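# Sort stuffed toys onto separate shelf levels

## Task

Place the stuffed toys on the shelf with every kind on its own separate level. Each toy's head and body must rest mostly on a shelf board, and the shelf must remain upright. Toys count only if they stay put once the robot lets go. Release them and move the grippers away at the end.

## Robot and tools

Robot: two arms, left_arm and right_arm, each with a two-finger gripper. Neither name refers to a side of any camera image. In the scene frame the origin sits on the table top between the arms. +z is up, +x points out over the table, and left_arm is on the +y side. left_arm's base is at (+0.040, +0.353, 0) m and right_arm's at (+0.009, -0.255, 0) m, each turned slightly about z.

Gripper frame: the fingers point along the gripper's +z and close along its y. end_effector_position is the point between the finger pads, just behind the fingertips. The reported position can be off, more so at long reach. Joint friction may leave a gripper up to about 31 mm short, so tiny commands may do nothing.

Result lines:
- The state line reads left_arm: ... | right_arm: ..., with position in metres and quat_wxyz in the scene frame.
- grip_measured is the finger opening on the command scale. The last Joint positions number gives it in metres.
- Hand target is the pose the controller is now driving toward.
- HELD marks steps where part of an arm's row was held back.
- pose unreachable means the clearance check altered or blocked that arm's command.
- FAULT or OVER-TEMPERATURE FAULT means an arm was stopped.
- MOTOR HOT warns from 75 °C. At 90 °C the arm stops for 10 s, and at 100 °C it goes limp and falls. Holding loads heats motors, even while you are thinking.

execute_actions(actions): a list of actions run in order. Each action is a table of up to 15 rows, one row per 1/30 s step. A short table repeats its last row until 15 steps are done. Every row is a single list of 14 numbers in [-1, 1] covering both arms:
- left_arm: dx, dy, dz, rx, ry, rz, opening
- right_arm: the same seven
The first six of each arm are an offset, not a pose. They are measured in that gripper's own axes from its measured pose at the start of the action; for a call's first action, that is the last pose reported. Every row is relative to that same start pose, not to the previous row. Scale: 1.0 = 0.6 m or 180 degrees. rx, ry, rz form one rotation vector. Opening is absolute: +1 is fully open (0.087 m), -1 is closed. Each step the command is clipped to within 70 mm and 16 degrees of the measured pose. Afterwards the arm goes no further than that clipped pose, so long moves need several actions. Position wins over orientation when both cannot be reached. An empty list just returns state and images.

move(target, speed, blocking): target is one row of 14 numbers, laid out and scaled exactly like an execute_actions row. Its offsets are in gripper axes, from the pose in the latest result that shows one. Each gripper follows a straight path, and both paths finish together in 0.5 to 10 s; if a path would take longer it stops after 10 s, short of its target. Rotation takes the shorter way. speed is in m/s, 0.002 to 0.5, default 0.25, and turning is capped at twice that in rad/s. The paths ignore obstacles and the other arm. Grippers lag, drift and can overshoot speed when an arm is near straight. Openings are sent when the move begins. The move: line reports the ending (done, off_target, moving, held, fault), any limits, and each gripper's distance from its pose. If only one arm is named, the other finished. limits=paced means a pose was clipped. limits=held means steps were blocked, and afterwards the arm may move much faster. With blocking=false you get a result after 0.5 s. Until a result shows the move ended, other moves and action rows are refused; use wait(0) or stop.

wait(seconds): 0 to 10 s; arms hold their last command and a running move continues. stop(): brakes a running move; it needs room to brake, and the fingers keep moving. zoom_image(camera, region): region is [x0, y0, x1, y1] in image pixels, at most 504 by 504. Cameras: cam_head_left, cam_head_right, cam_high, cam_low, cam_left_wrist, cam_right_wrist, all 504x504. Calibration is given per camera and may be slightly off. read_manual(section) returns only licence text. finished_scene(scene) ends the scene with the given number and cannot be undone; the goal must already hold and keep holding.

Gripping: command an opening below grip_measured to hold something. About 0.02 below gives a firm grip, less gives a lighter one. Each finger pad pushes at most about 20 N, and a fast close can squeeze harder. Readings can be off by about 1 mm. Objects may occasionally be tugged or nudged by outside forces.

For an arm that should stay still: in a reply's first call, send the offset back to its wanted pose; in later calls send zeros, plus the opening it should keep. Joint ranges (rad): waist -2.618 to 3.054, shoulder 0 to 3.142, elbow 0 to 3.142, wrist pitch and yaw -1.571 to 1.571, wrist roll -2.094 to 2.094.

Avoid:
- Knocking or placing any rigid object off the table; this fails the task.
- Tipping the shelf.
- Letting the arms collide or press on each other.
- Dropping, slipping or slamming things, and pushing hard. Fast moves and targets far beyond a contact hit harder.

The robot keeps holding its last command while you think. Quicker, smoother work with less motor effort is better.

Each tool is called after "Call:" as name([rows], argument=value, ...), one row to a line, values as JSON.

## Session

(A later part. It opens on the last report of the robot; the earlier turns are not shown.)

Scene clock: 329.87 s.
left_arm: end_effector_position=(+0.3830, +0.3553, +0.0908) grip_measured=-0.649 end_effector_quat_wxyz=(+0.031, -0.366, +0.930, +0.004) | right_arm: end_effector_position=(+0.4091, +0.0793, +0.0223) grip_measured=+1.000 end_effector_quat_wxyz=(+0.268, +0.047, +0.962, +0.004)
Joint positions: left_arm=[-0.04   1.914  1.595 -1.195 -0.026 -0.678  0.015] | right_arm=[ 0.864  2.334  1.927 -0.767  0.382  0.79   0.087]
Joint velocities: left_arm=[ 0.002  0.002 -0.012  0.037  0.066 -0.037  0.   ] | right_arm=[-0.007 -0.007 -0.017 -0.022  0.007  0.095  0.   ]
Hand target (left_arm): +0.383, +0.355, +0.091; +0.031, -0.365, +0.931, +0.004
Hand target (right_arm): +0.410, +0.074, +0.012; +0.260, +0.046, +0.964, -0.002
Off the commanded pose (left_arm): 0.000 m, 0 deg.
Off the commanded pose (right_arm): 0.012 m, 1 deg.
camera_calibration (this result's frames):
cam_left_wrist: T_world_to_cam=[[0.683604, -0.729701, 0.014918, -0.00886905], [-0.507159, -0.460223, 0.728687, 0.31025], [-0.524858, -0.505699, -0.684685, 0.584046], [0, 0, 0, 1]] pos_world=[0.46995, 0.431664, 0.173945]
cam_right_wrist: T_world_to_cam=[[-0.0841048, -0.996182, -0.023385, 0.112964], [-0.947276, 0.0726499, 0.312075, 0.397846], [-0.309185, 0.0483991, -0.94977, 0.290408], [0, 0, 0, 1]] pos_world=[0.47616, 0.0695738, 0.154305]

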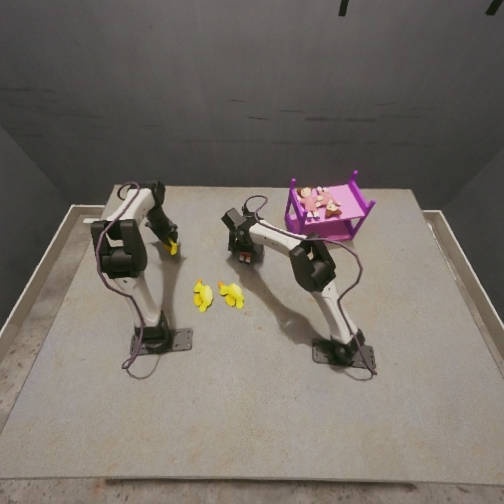

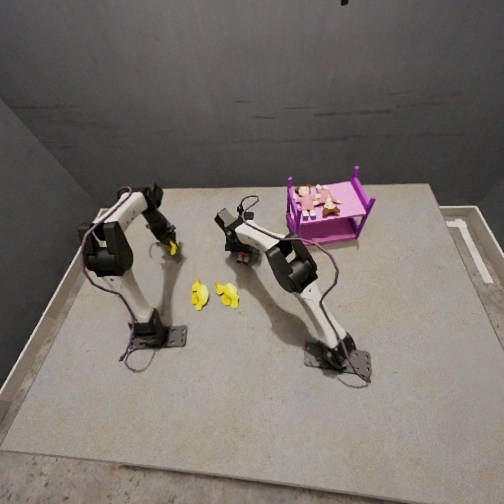

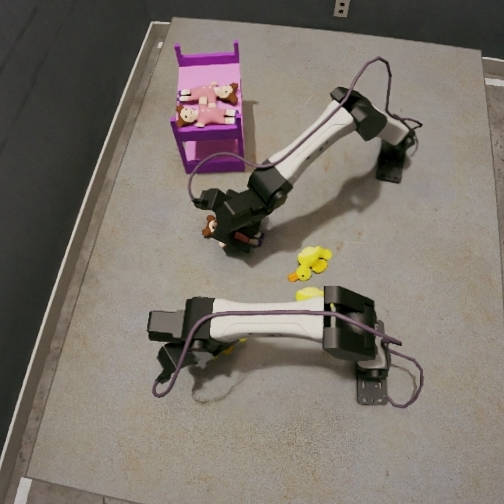

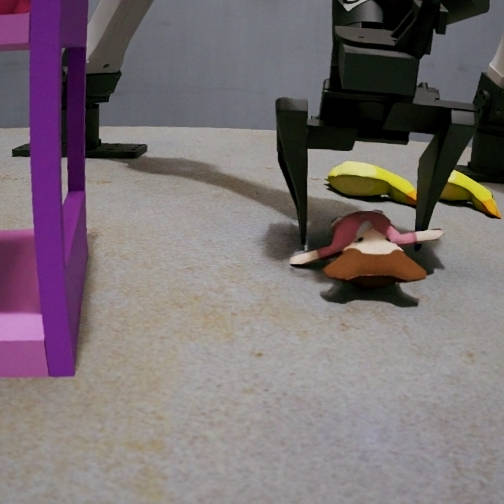

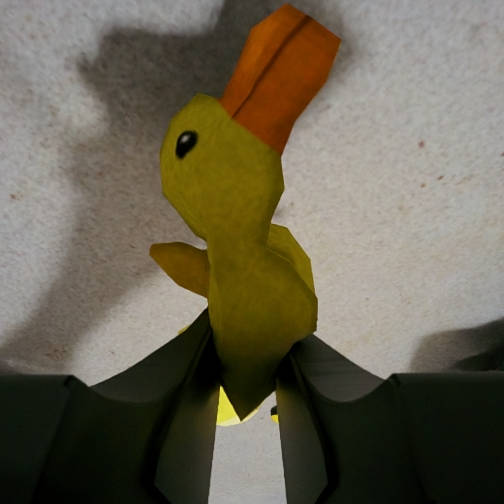

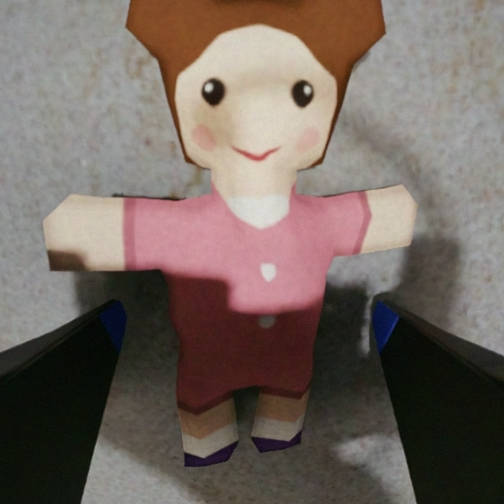

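Call:
execute_actions([
  [[0,0,0,0,0,0,-0.66,0,0,0.01,0,0,0,0.8],[0,0,0,0,0,0,-0.66,0,0,0.01,0,0,0,0.6],[0,0,0,0,0,0,-0.66,0,0,0.01,0,0,0,0.4],[0,0,0,0,0,0,-0.66,0,0,0.01,0,0,0,0.25],[0,0,0,0,0,0,-0.66,0,0,0.01,0,0,0,0.1],[0,0,0,0,0,0,-0.66,0,0,0.01,0,0,0,0],[0,0,0,0,0,0,-0.66,0,0,0.01,0,0,0,-0.1],[0,0,0,0,0,0,-0.66,0,0,0.01,0,0,0,-0.2],[0,0,0,0,0,0,-0.66,0,0,0.01,0,0,0,-0.3],[0,0,0,0,0,0,-0.66,0,0,0.01,0,0,0,-0.4],[0,0,0,0,0,0,-0.66,0,0,0.01,0,0,0,-0.5],[0,0,0,0,0,0,-0.66,0,0,0.01,0,0,0,-0.56],[0,0,0,0,0,0,-0.66,0,0,0.01,0,0,0,-0.62],[0,0,0,0,0,0,-0.66,0,0,0.01,0,0,0,-0.67],[0,0,0,0,0,0,-0.66,0,0,0.01,0,0,0,-0.7]],
])

Call:
move(target=[0,0,0,0,0,0,-0.66,-0.157,-0.327,-0.458,-0.052,-0.064,-0.086,-0.7], speed=0.2)

Scene clock: 341.13 s.
left_arm: end_effector_position=(+0.3830, +0.3553, +0.0908) grip_measured=-0.659 end_effector_quat_wxyz=(+0.031, -0.366, +0.930, +0.004) | right_arm: end_effector_position=(+0.4097, +0.0798, +0.0225) grip_measured=-0.683 end_effector_quat_wxyz=(+0.269, +0.047, +0.962, +0.005)
Joint positions: left_arm=[-0.04   1.914  1.595 -1.195 -0.026 -0.678  0.015] | right_arm=[ 0.864  2.334  1.927 -0.764  0.382  0.79   0.014]
Joint velocities: left_arm=[-0.007  0.002 -0.012  0.007 -0.022  0.022 -0.   ] | right_arm=[-0.012  0.002 -0.002 -0.037 -0.007 -0.066 -0.027]
Hand target (left_arm): +0.383, +0.355, +0.091; +0.031, -0.366, +0.930, +0.004
Hand target (right_arm): +0.412, +0.079, +0.017; +0.268, +0.047, +0.962, +0.004
Off the commanded pose (left_arm): 0.000 m, 0 deg.
Off the commanded pose (right_arm): 0.006 m, 0 deg.
Step readings (end_effector_position):
0: left_arm (+0.3830, +0.3553, +0.0908) | right_arm (+0.4092, +0.0794, +0.0223)
1: left_arm (+0.3830, +0.3553, +0.0908) | right_arm (+0.4092, +0.0794, +0.0223)
2: left_arm (+0.3830, +0.3553, +0.0908) | right_arm (+0.4093, +0.0794, +0.0223)
4: left_arm (+0.3830, +0.3553, +0.0908) | right_arm (+0.4094, +0.0796, +0.0224)
8: left_arm (+0.3830, +0.3553, +0.0908) | right_arm (+0.4095, +0.0797, +0.0224)
15: end_effector_position above
camera_calibration (this result's frames):
cam_left_wrist: T_world_to_cam=[[0.683604, -0.729701, 0.014918, -0.00886905], [-0.507159, -0.460223, 0.728687, 0.31025], [-0.524858, -0.505699, -0.684685, 0.584046], [0, 0, 0, 1]] pos_world=[0.46995, 0.431664, 0.173945]
cam_right_wrist: T_world_to_cam=[[-0.0840511, -0.99613, -0.0256855, 0.113546], [-0.947957, 0.071989, 0.310153, 0.398616], [-0.307103, 0.0504174, -0.95034, 0.289745], [0, 0, 0, 1]] pos_world=[0.476396, 0.0698028, 0.154641]

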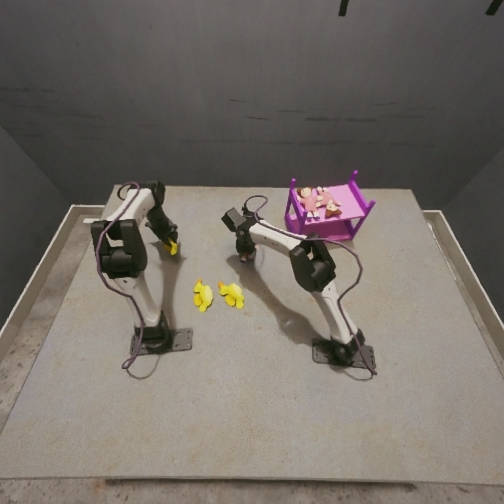

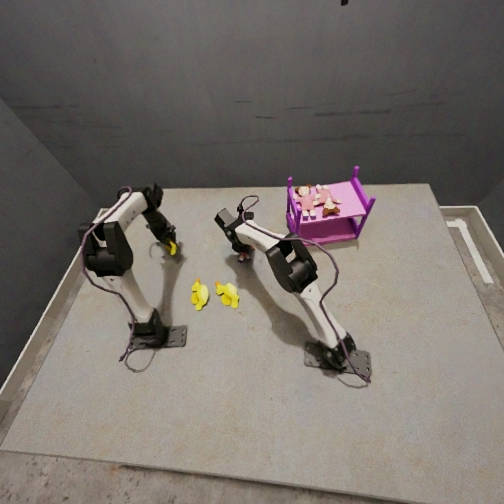

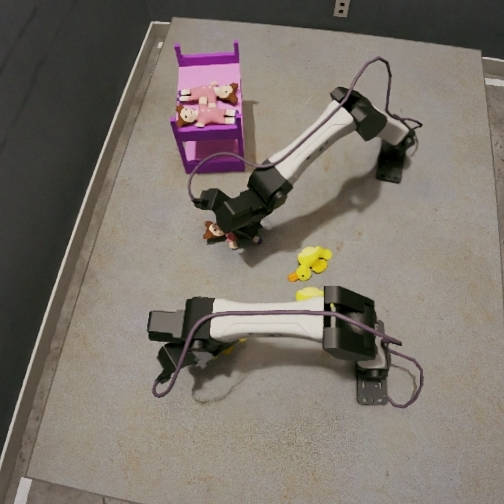

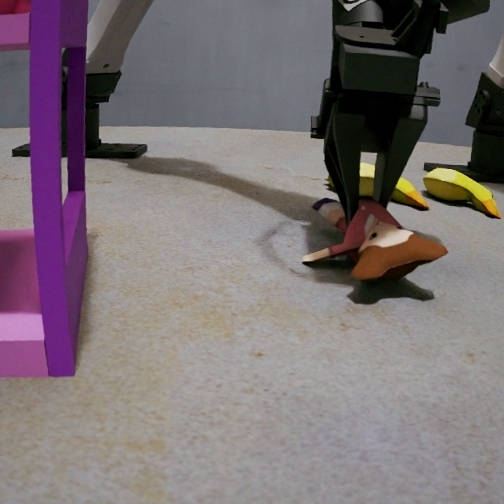

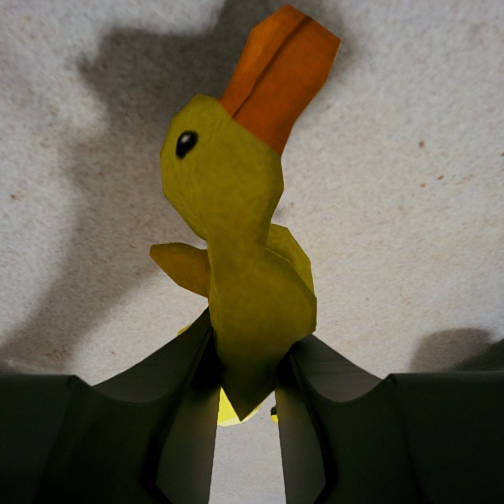

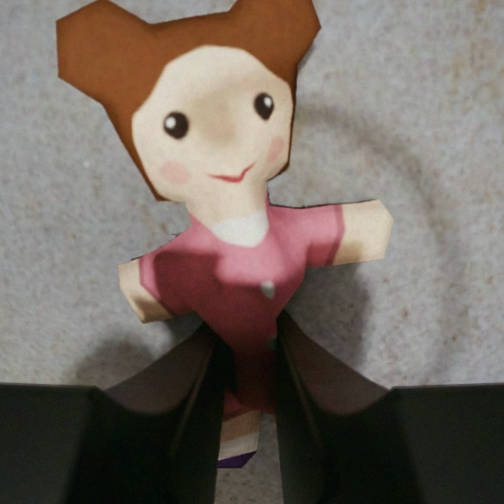

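Scene clock: 343.53 s.
left_arm: end_effector_position=(+0.3830, +0.3553, +0.0908) grip_measured=-0.659 end_effector_quat_wxyz=(+0.031, -0.366, +0.930, +0.004) | right_arm: end_effector_position=(+0.3340, -0.1187, +0.2939) grip_measured=-0.699 end_effector_quat_wxyz=(+0.358, -0.105, +0.927, +0.036)
Joint positions: left_arm=[-0.04   1.914  1.595 -1.195 -0.026 -0.678  0.015] | right_arm=[ 0.554  1.504  1.808 -1.153  0.165  0.173  0.013]
Joint velocities: left_arm=[-0.002 -0.002  0.007 -0.037 -0.037  0.007 -0.001] | right_arm=[-0.027 -0.032 -0.002 -0.081 -0.007  0.037 -0.   ]
Hand target (left_arm): +0.383, +0.355, +0.091; +0.031, -0.366, +0.930, +0.004
Hand target (right_arm): +0.334, -0.122, +0.301; +0.365, -0.103, +0.924, +0.039
Off the commanded pose (left_arm): 0.000 m, 0 deg.
Off the commanded pose (right_arm): 0.007 m, 1 deg.
move: done
camera_calibration (this result's frames):
cam_left_wrist: T_world_to_cam=[[0.683604, -0.729701, 0.014918, -0.00886905], [-0.507159, -0.460223, 0.728687, 0.31025], [-0.524858, -0.505699, -0.684685, 0.584046], [0, 0, 0, 1]] pos_world=[0.46995, 0.431664, 0.173945]
cam_right_wrist: T_world_to_cam=[[0.222201, -0.974845, 0.0174061, -0.196032], [-0.968089, -0.218469, 0.122782, 0.284331], [-0.115891, -0.044133, -0.992281, 0.471643], [0, 0, 0, 1]] pos_world=[0.373475, -0.108168, 0.436504]

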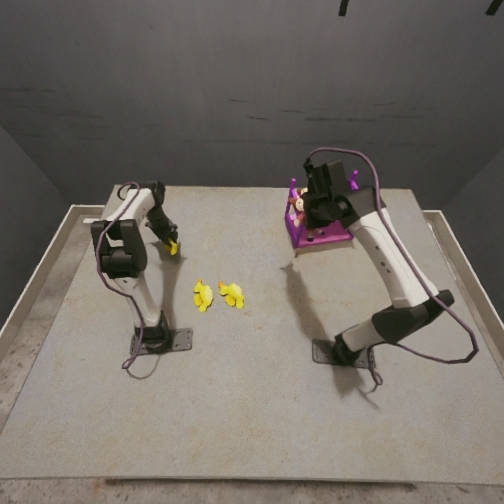

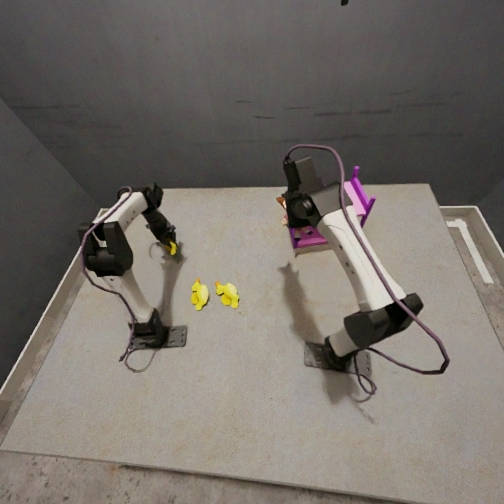

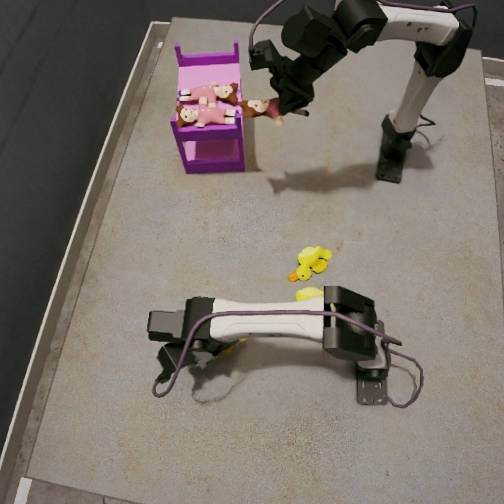

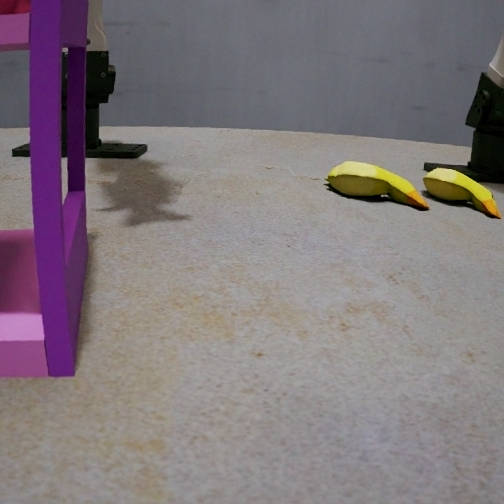

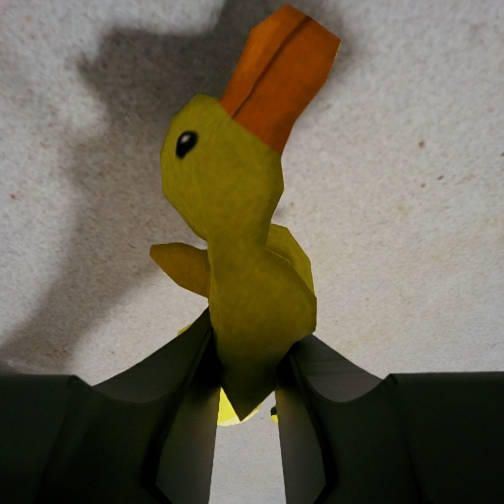

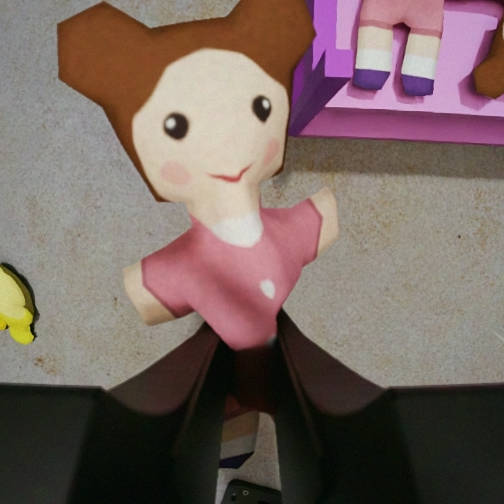

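Call:
move(target=[0.357,-0.33,0.102,0,0,0,-0.66,-0.15,-0.413,0.206,0.036,-0.032,0.04,-0.7], speed=0.2)

Scene clock: 357.33 s.
left_arm: end_effector_position=(+0.3613, +0.0633, +0.0280) grip_measured=-0.659 end_effector_quat_wxyz=(+0.032, -0.361, +0.932, -0.011) | right_arm: end_effector_position=(+0.5318, -0.3258, +0.2617) grip_measured=-0.699 end_effector_quat_wxyz=(+0.407, -0.023, +0.913, +0.005)
Joint positions: left_arm=[-0.767  2.21   1.785 -1.094 -0.044 -1.394  0.015] | right_arm=[-0.08   2.076  2.312 -0.981 -0.156 -0.156  0.013]
Joint velocities: left_arm=[-0.007 -0.022 -0.012 -0.081 -0.066  0.022  0.   ] | right_arm=[-0.012  0.002 -0.007 -0.007 -0.007  0.037  0.   ]
Hand target (left_arm): +0.363, +0.064, +0.024; +0.029, -0.366, +0.930, -0.003
Hand target (right_arm): +0.534, -0.328, +0.260; +0.405, -0.025, +0.914, +0.007
Off the commanded pose (left_arm): 0.009 m, 2 deg.
Off the commanded pose (right_arm): 0.005 m, 1 deg.
move: done
camera_calibration (this result's frames):
cam_left_wrist: T_world_to_cam=[[0.674497, -0.737066, 0.0422873, -0.203213], [-0.52152, -0.435141, 0.733941, 0.214074], [-0.522561, -0.517094, -0.677896, 0.38167], [0, 0, 0, 1]] pos_world=[0.448157, 0.14073, 0.110209]
cam_right_wrist: T_world_to_cam=[[0.0474088, -0.99867, 0.0202773, -0.35686], [-0.998644, -0.0469506, 0.022506, 0.532873], [-0.021524, -0.0213167, -0.999541, 0.412657], [0, 0, 0, 1]] pos_world=[0.557951, -0.32257, 0.407711]

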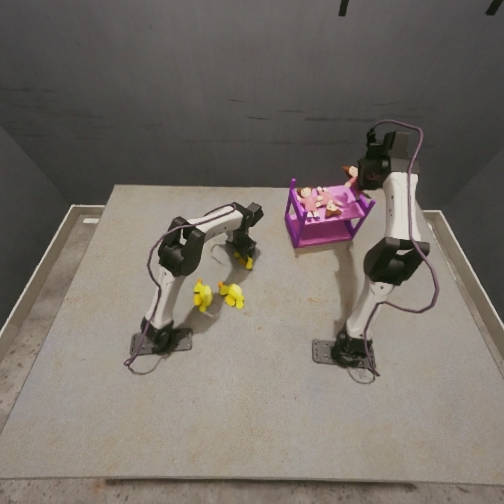

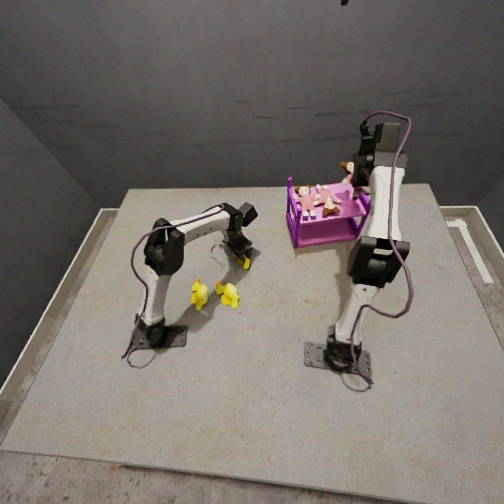

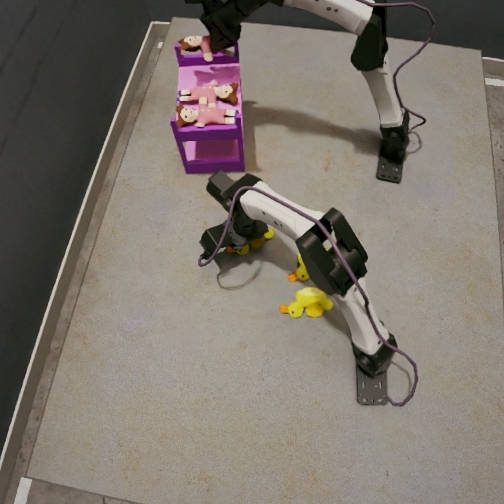

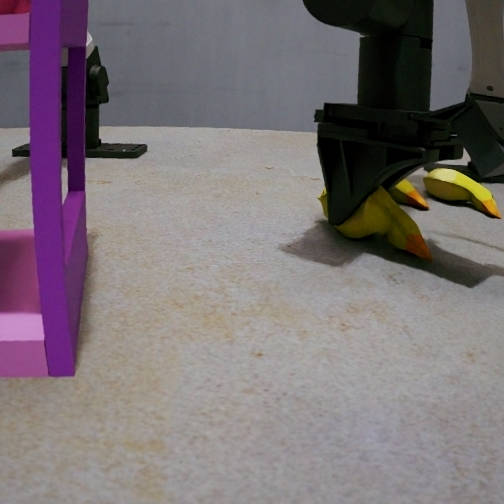

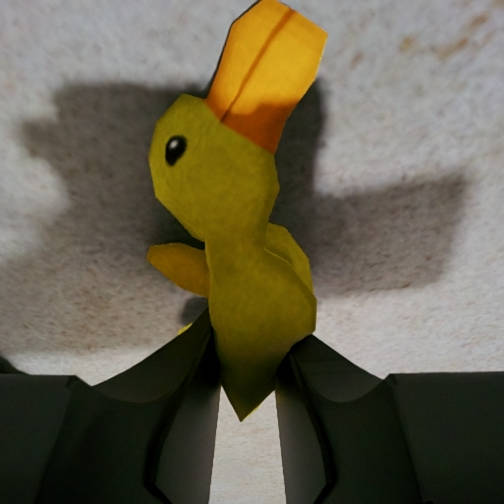

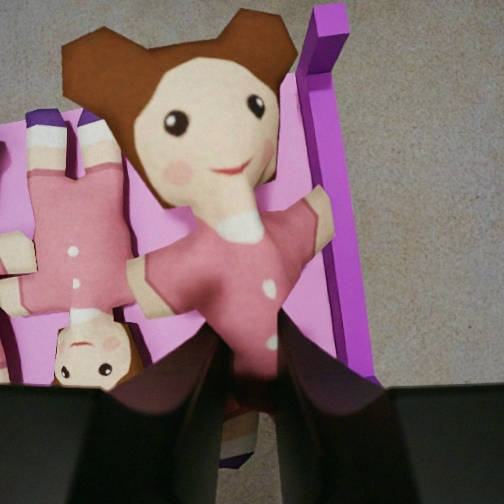

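Call:
move(target=[0,0,0.012,0,0,0,-0.66,0.085,0,0.085,0,0.055,0,-0.7], speed=0.12)

Scene clock: 363.93 s.
left_arm: end_effector_position=(+0.3639, +0.0613, +0.0281) grip_measured=-0.659 end_effector_quat_wxyz=(+0.036, -0.361, +0.932, -0.016) | right_arm: end_effector_position=(+0.5359, -0.3322, +0.2012) grip_measured=-0.699 end_effector_quat_wxyz=(+0.341, -0.016, +0.940, +0.002)
Joint positions: left_arm=[-0.767  2.21   1.785 -1.081 -0.044 -1.396  0.015] | right_arm=[-0.08   2.174  2.295 -1.005 -0.125 -0.163  0.013]
Joint velocities: left_arm=[-0.017 -0.017 -0.002 -0.007 -0.007  0.007 -0.   ] | right_arm=[-0.007 -0.002  0.002 -0.022 -0.022 -0.051 -0.001]
Hand target (left_arm): +0.362, +0.063, +0.021; +0.032, -0.361, +0.932, -0.011
Hand target (right_arm): +0.535, -0.325, +0.190; +0.326, -0.025, +0.945, +0.003
Off the commanded pose (left_arm): 0.008 m, 1 deg.
Off the commanded pose (right_arm): 0.013 m, 2 deg.
move: off_target (right_arm)
camera_calibration (this result's frames):
cam_left_wrist: T_world_to_cam=[[0.675134, -0.73566, 0.0547559, -0.20706], [-0.52817, -0.430225, 0.732081, 0.216642], [-0.515006, -0.523173, -0.679013, 0.379699], [0, 0, 0, 1]] pos_world=[0.449764, 0.139527, 0.110559]
cam_right_wrist: T_world_to_cam=[[0.034565, -0.999259, 0.0169521, -0.35483], [-0.986081, -0.0313391, 0.163287, 0.508168], [-0.162635, -0.0223601, -0.986433, 0.424818], [0, 0, 0, 1]] pos_world=[0.58245, -0.329143, 0.342092]

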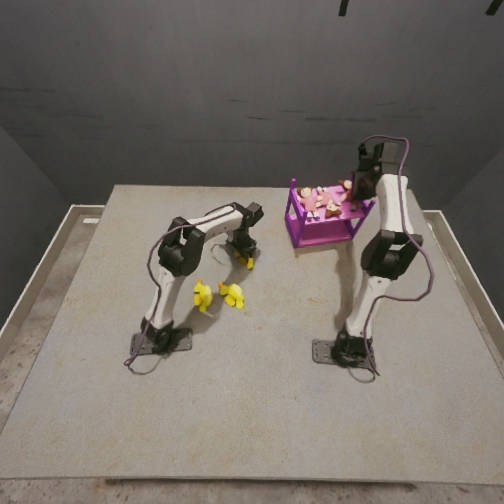

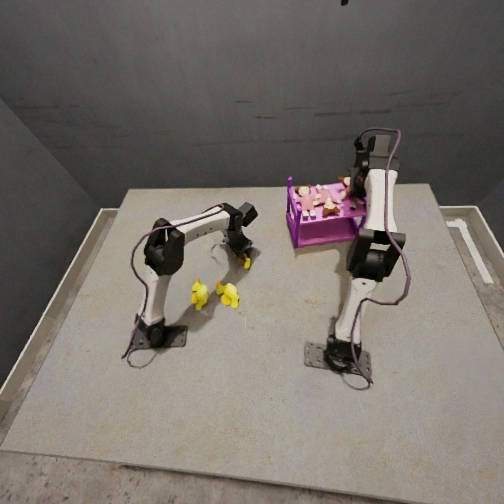

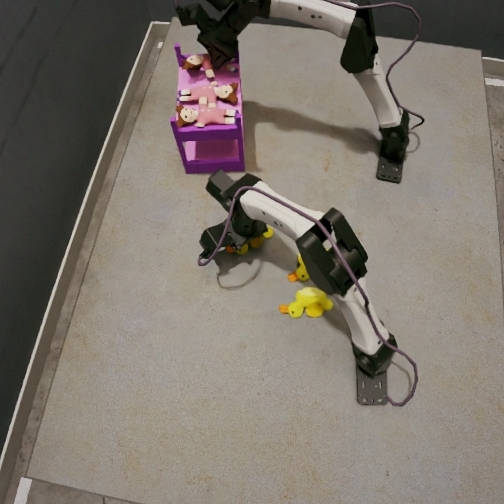

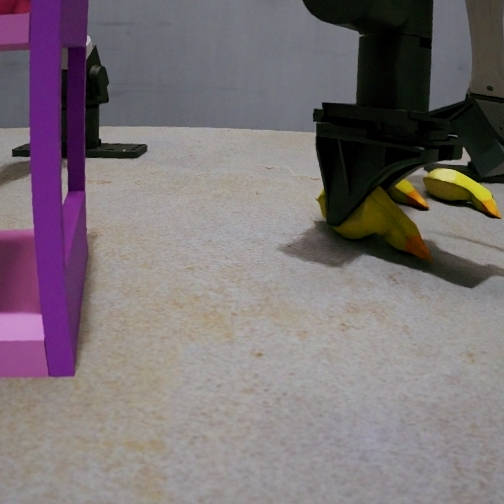

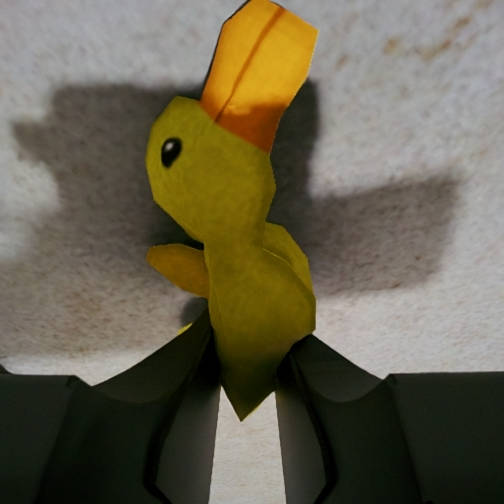

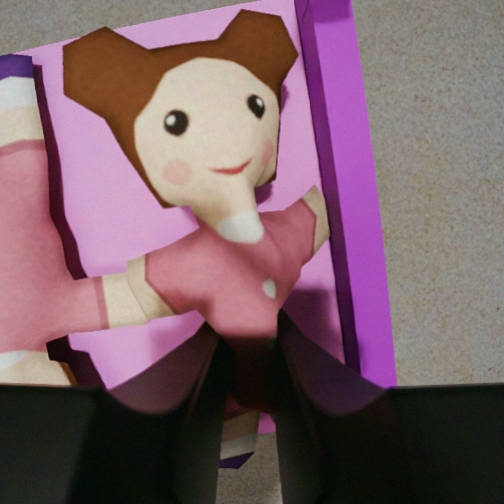

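Call:
execute_actions([
  [[0,0,0,0,0,0,-0.6,0.005,0.005,0.008,0,0,0,-0.7],[0,0,0,0,0,0,-0.5,0.01,0.01,0.015,0,0,0,-0.7],[0,0,0,0,0,0,-0.4,0.015,0.015,0.022,0,0,0,-0.7],[0,0,0,0,0,0,-0.3,0.02,0.02,0.03,0,0,0,-0.7],[0,0,0,0,0,0,-0.2,0.02,0.025,0.03,0,0,0,-0.7],[0,0,0,0,0,0,-0.1,0.02,0.025,0.03,0,0,0,-0.7],[0,0,0,0,0,0,0,0.02,0.025,0.03,0,0,0,-0.7],[0,0,0,0,0,0,0.15,0.02,0.025,0.03,0,0,0,-0.7],[0,0,0,0,0,0,0.3,0.02,0.025,0.03,0,0,0,-0.6],[0,0,0,0,0,0,0.45,0.02,0.025,0.03,0,0,0,-0.5],[0,0,0,0,0,0,0.6,0.02,0.025,0.03,0,0,0,-0.38],[0,0,0,0,0,0,0.75,0.02,0.025,0.03,0,0,0,-0.25],[0,0,0,0,0,0,0.9,0.02,0.025,0.03,0,0,0,-0.12],[0,0,0,0,0,0,1,0.02,0.025,0.03,0,0,0,0],[0,0,0,0,0,0,1,0.02,0.025,0.03,0,0,0,0.1]],
])

Call:
move(target=[0,0,-0.15,0,0,0,1,0,0,-0.2,0,0,0,0.1], speed=0.2)

Scene clock: 369.83 s.
left_arm: end_effector_position=(+0.3640, +0.0613, +0.0281) grip_measured=+0.978 end_effector_quat_wxyz=(+0.036, -0.361, +0.932, -0.016) | right_arm: end_effector_position=(+0.5380, -0.3195, +0.1828) grip_measured=+0.051 end_effector_quat_wxyz=(+0.341, -0.018, +0.940, +0.005)
Joint positions: left_arm=[-0.767  2.21   1.785 -1.081 -0.044 -1.396  0.087] | right_arm=[-0.054  2.14   2.162 -0.905 -0.115 -0.145  0.046]
Joint velocities: left_arm=[ 0.007 -0.022  0.007  0.007 -0.037  0.051  0.023] | right_arm=[ 0.002 -0.002 -0.007  0.007 -0.037 -0.007  0.085]
Hand target (left_arm): +0.364, +0.061, +0.028; +0.036, -0.361, +0.932, -0.016
Hand target (right_arm): +0.538, -0.317, +0.180; +0.341, -0.016, +0.940, +0.002
Off the commanded pose (left_arm): 0.000 m, 0 deg.
Off the commanded pose (right_arm): 0.004 m, 0 deg.
Step readings (end_effector_position):
0: left_arm (+0.3640, +0.0612, +0.0281) | right_arm (+0.5358, -0.3323, +0.2012)
1: left_arm (+0.3640, +0.0612, +0.0281) | right_arm (+0.5360, -0.3323, +0.2002)
2: left_arm (+0.3640, +0.0612, +0.0281) | right_arm (+0.5364, -0.3324, +0.1987)
4: left_arm (+0.3640, +0.0612, +0.0281) | right_arm (+0.5354, -0.3311, +0.1902)
8: left_arm (+0.3640, +0.0613, +0.0281) | right_arm (+0.5353, -0.3260, +0.1851)
15: end_effector_position above
camera_calibration (this result's frames):
cam_left_wrist: T_world_to_cam=[[0.675123, -0.735647, 0.0550663, -0.207149], [-0.52855, -0.430288, 0.731769, 0.21686], [-0.51463, -0.523139, -0.679324, 0.37962], [0, 0, 0, 1]] pos_world=[0.449836, 0.139518, 0.110601]
cam_right_wrist: T_world_to_cam=[[0.0401519, -0.999108, 0.0131046, -0.344206], [-0.985942, -0.0374871, 0.16283, 0.511637], [-0.162194, -0.0194583, -0.986567, 0.408006], [0, 0, 0, 1]] pos_world=[0.584441, -0.31678, 0.323726]

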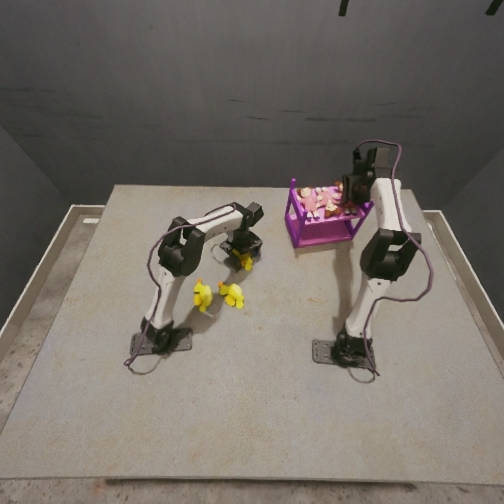

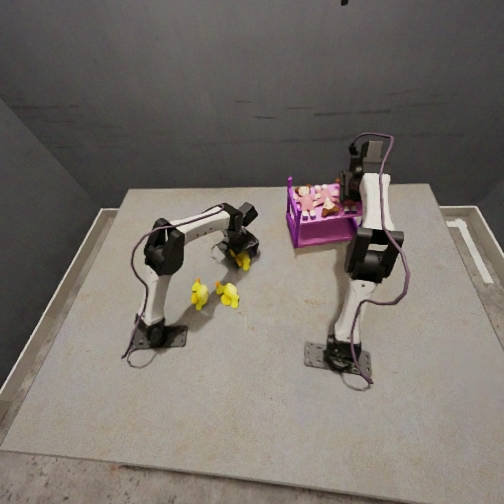

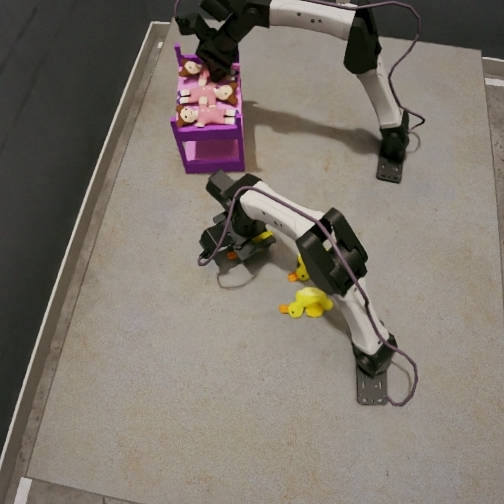

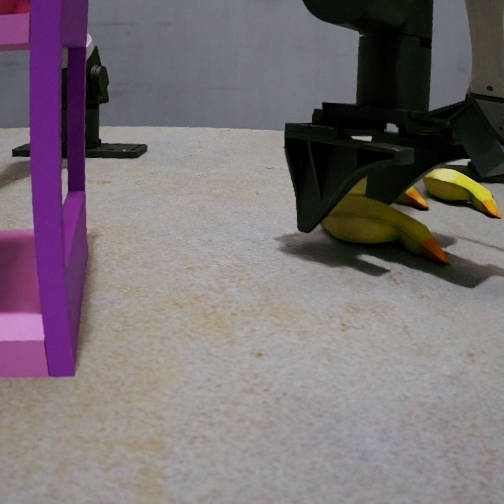

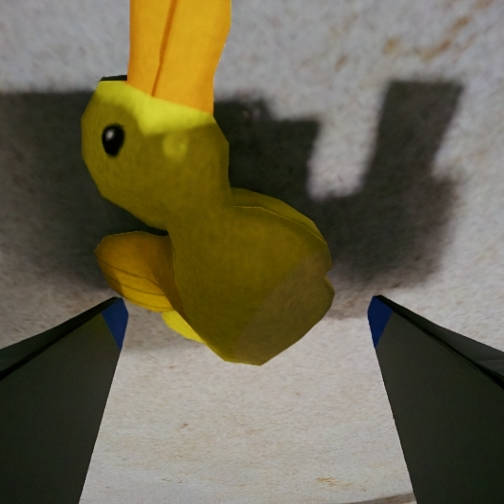

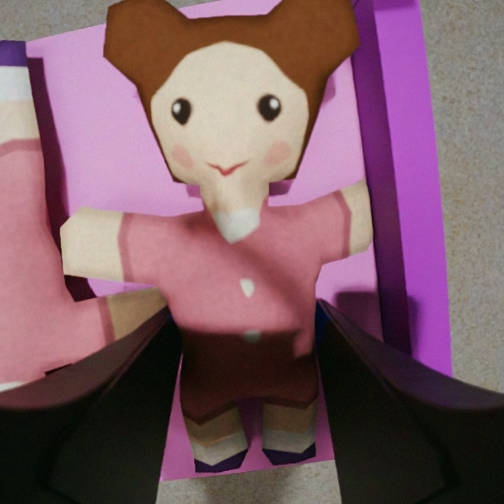

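Scene clock: 371.13 s.
left_arm: end_effector_position=(+0.3588, +0.0653, +0.1157) grip_measured=+0.991 end_effector_quat_wxyz=(+0.036, -0.362, +0.932, -0.017) | right_arm: end_effector_position=(+0.4652, -0.3197, +0.2697) grip_measured=+0.100 end_effector_quat_wxyz=(+0.338, -0.019, +0.941, +0.005)
Joint positions: left_arm=[-0.767  2.168  2.066 -1.402 -0.044 -1.396  0.087] | right_arm=[-0.082  1.96   2.269 -1.2   -0.133 -0.169  0.048]
Joint velocities: left_arm=[ 0.002  0.007 -0.017 -0.051 -0.037 -0.081 -0.   ] | right_arm=[-0.007  0.002 -0.002  0.007  0.037  0.007  0.   ]
Hand target (left_arm): +0.357, +0.062, +0.118; +0.036, -0.361, +0.932, -0.017
Hand target (right_arm): +0.462, -0.324, +0.275; +0.341, -0.018, +0.940, +0.004
Off the commanded pose (left_arm): 0.005 m, 0 deg.
Off the commanded pose (right_arm): 0.007 m, 0 deg.
move: done
camera_calibration (this result's frames):
cam_left_wrist: T_world_to_cam=[[0.675021, -0.735569, 0.0573179, -0.205708], [-0.529877, -0.429266, 0.73141, 0.152134], [-0.513398, -0.524089, -0.679524, 0.438229], [0, 0, 0, 1]] pos_world=[0.444456, 0.143665, 0.198306]
cam_right_wrist: T_world_to_cam=[[0.041871, -0.999031, 0.013534, -0.343534], [-0.98483, -0.0389851, 0.169086, 0.423035], [-0.168395, -0.0204085, -0.985508, 0.484193], [0, 0, 0, 1]] pos_world=[0.512537, -0.316827, 0.410296]

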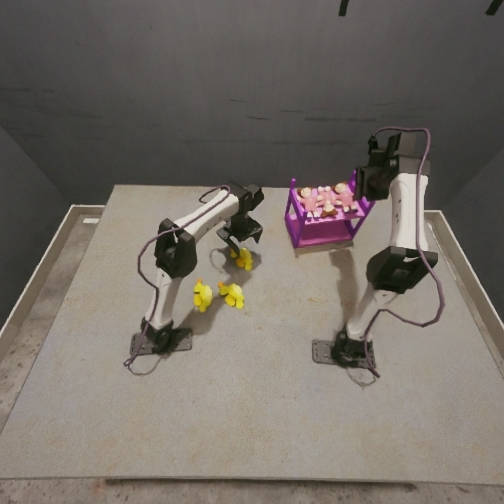

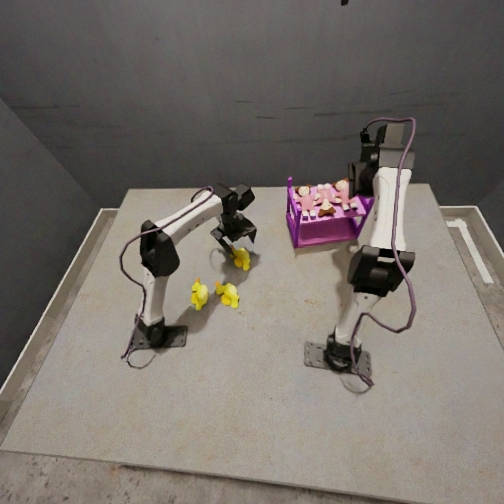

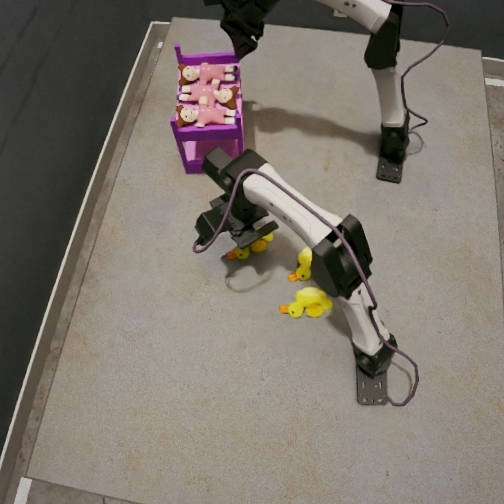

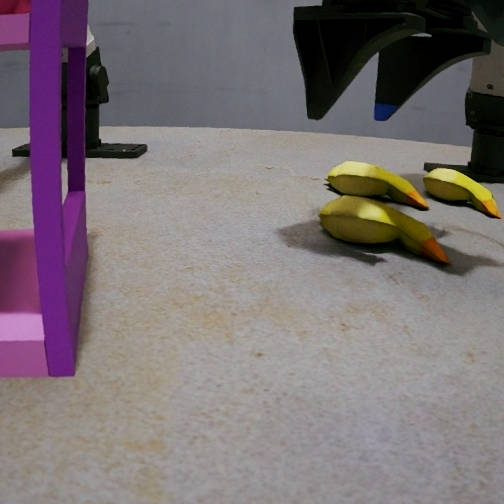

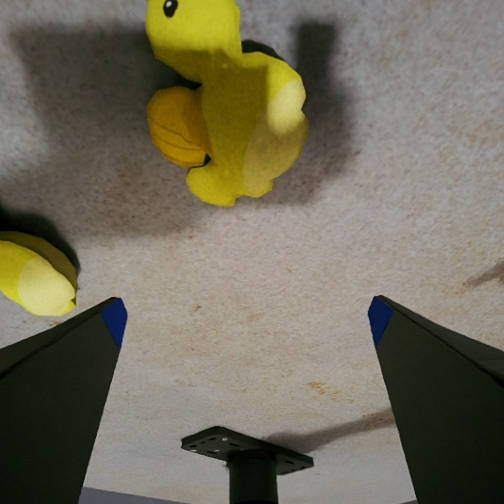

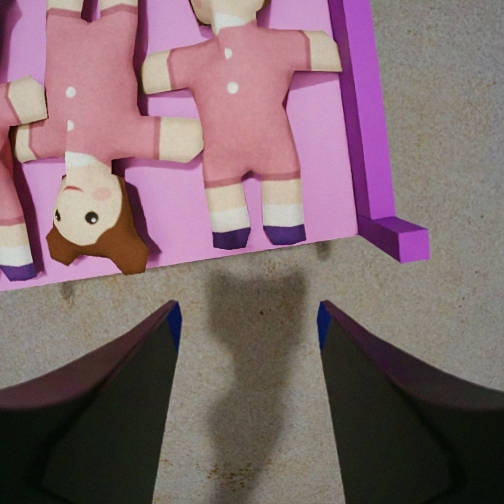

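Call:
move(target=[0.01,0.37,-0.012,-0.013,0.022,0.169,1,0.386,0.544,0.068,-0.197,-0.162,-0.138,1], speed=0.25)

Scene clock: 388.67 s.
left_arm: end_effector_position=(+0.2133, +0.2210, +0.1140) grip_measured=+0.991 end_effector_quat_wxyz=(+0.012, -0.105, +0.994, -0.003) | right_arm: end_effector_position=(+0.3047, +0.0051, +0.1146) grip_measured=+1.000 end_effector_quat_wxyz=(+0.550, -0.304, +0.744, +0.226)
Joint positions: left_arm=[-0.639  1.453  1.168 -1.263 -0.01  -0.739  0.087] | right_arm=[ 0.78   1.342  0.499  0.543 -0.087 -0.025  0.087]
Joint velocities: left_arm=[ 0.012 -0.012 -0.012 -0.022 -0.022 -0.007 -0.   ] | right_arm=[-0.002  0.002 -0.007 -0.022 -0.037  0.007  0.   ]
Hand target (left_arm): +0.206, +0.226, +0.110; +0.001, -0.104, +0.995, +0.001
Hand target (right_arm): +0.299, +0.005, +0.099; +0.535, -0.307, +0.754, +0.224
Off the commanded pose (left_arm): 0.011 m, 1 deg.
Off the commanded pose (right_arm): 0.026 m, 3 deg.
move: off_target (left_arm, right_arm)
camera_calibration (this result's frames):
cam_left_wrist: T_world_to_cam=[[0.211487, -0.977353, 0.00738586, 0.165099], [-0.643685, -0.133591, 0.75354, 0.0995437], [-0.735488, -0.164118, -0.65736, 0.409259], [0, 0, 0, 1]] pos_world=[0.330163, 0.241825, 0.192801]
cam_right_wrist: T_world_to_cam=[[0.699358, -0.714734, 0.00735191, -0.211253], [-0.652525, -0.642618, -0.401564, 0.271174], [0.291736, 0.27604, -0.915802, 0.161215], [0, 0, 0, 1]] pos_world=[0.277658, -0.0212303, 0.258087]

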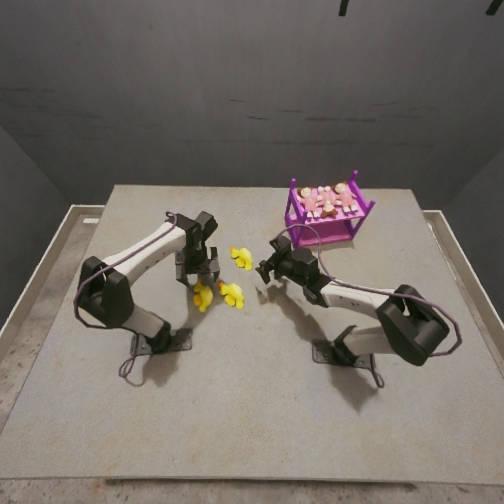

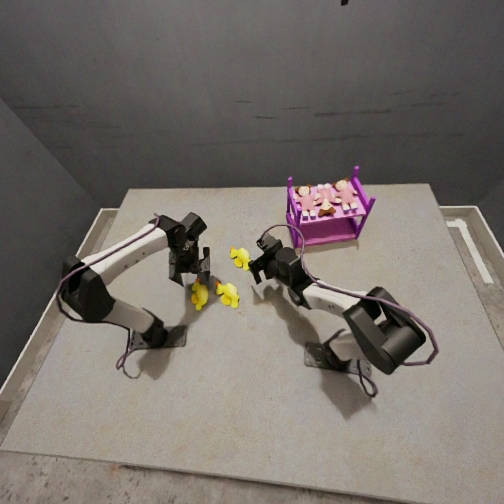

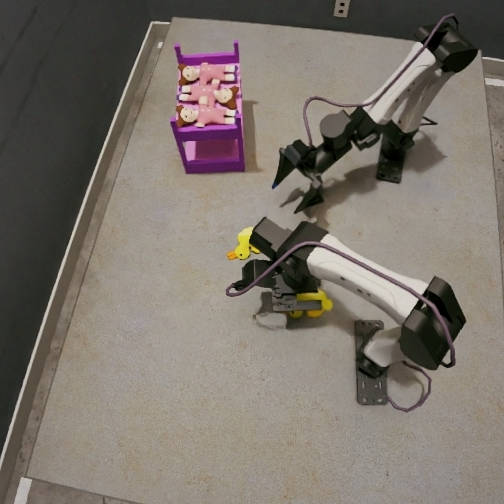

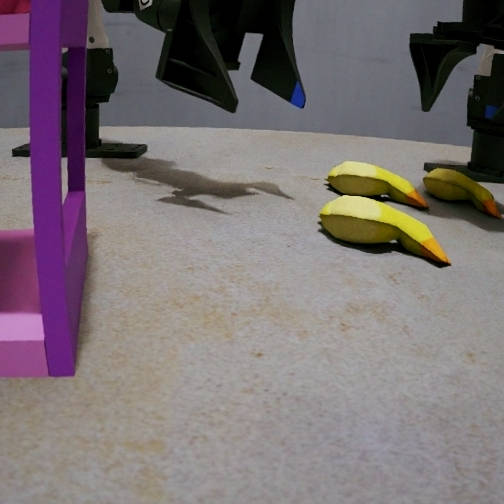

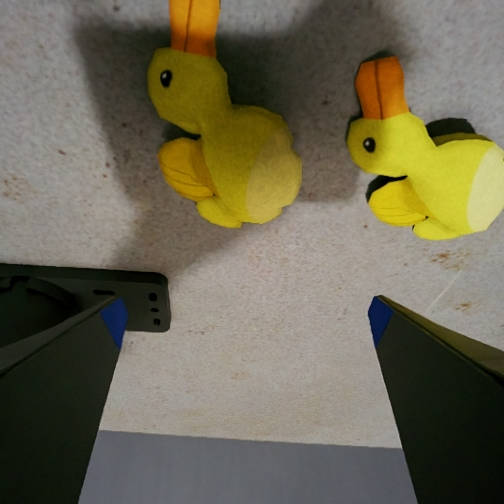

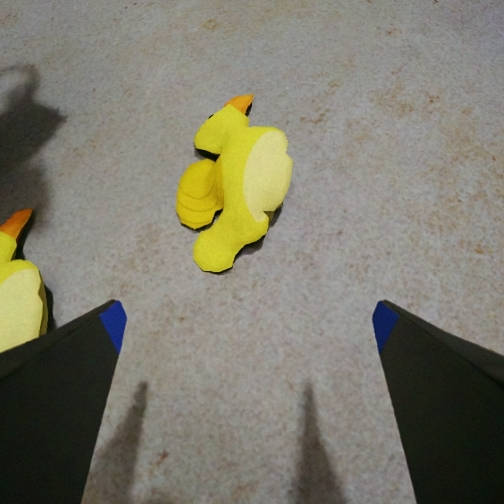

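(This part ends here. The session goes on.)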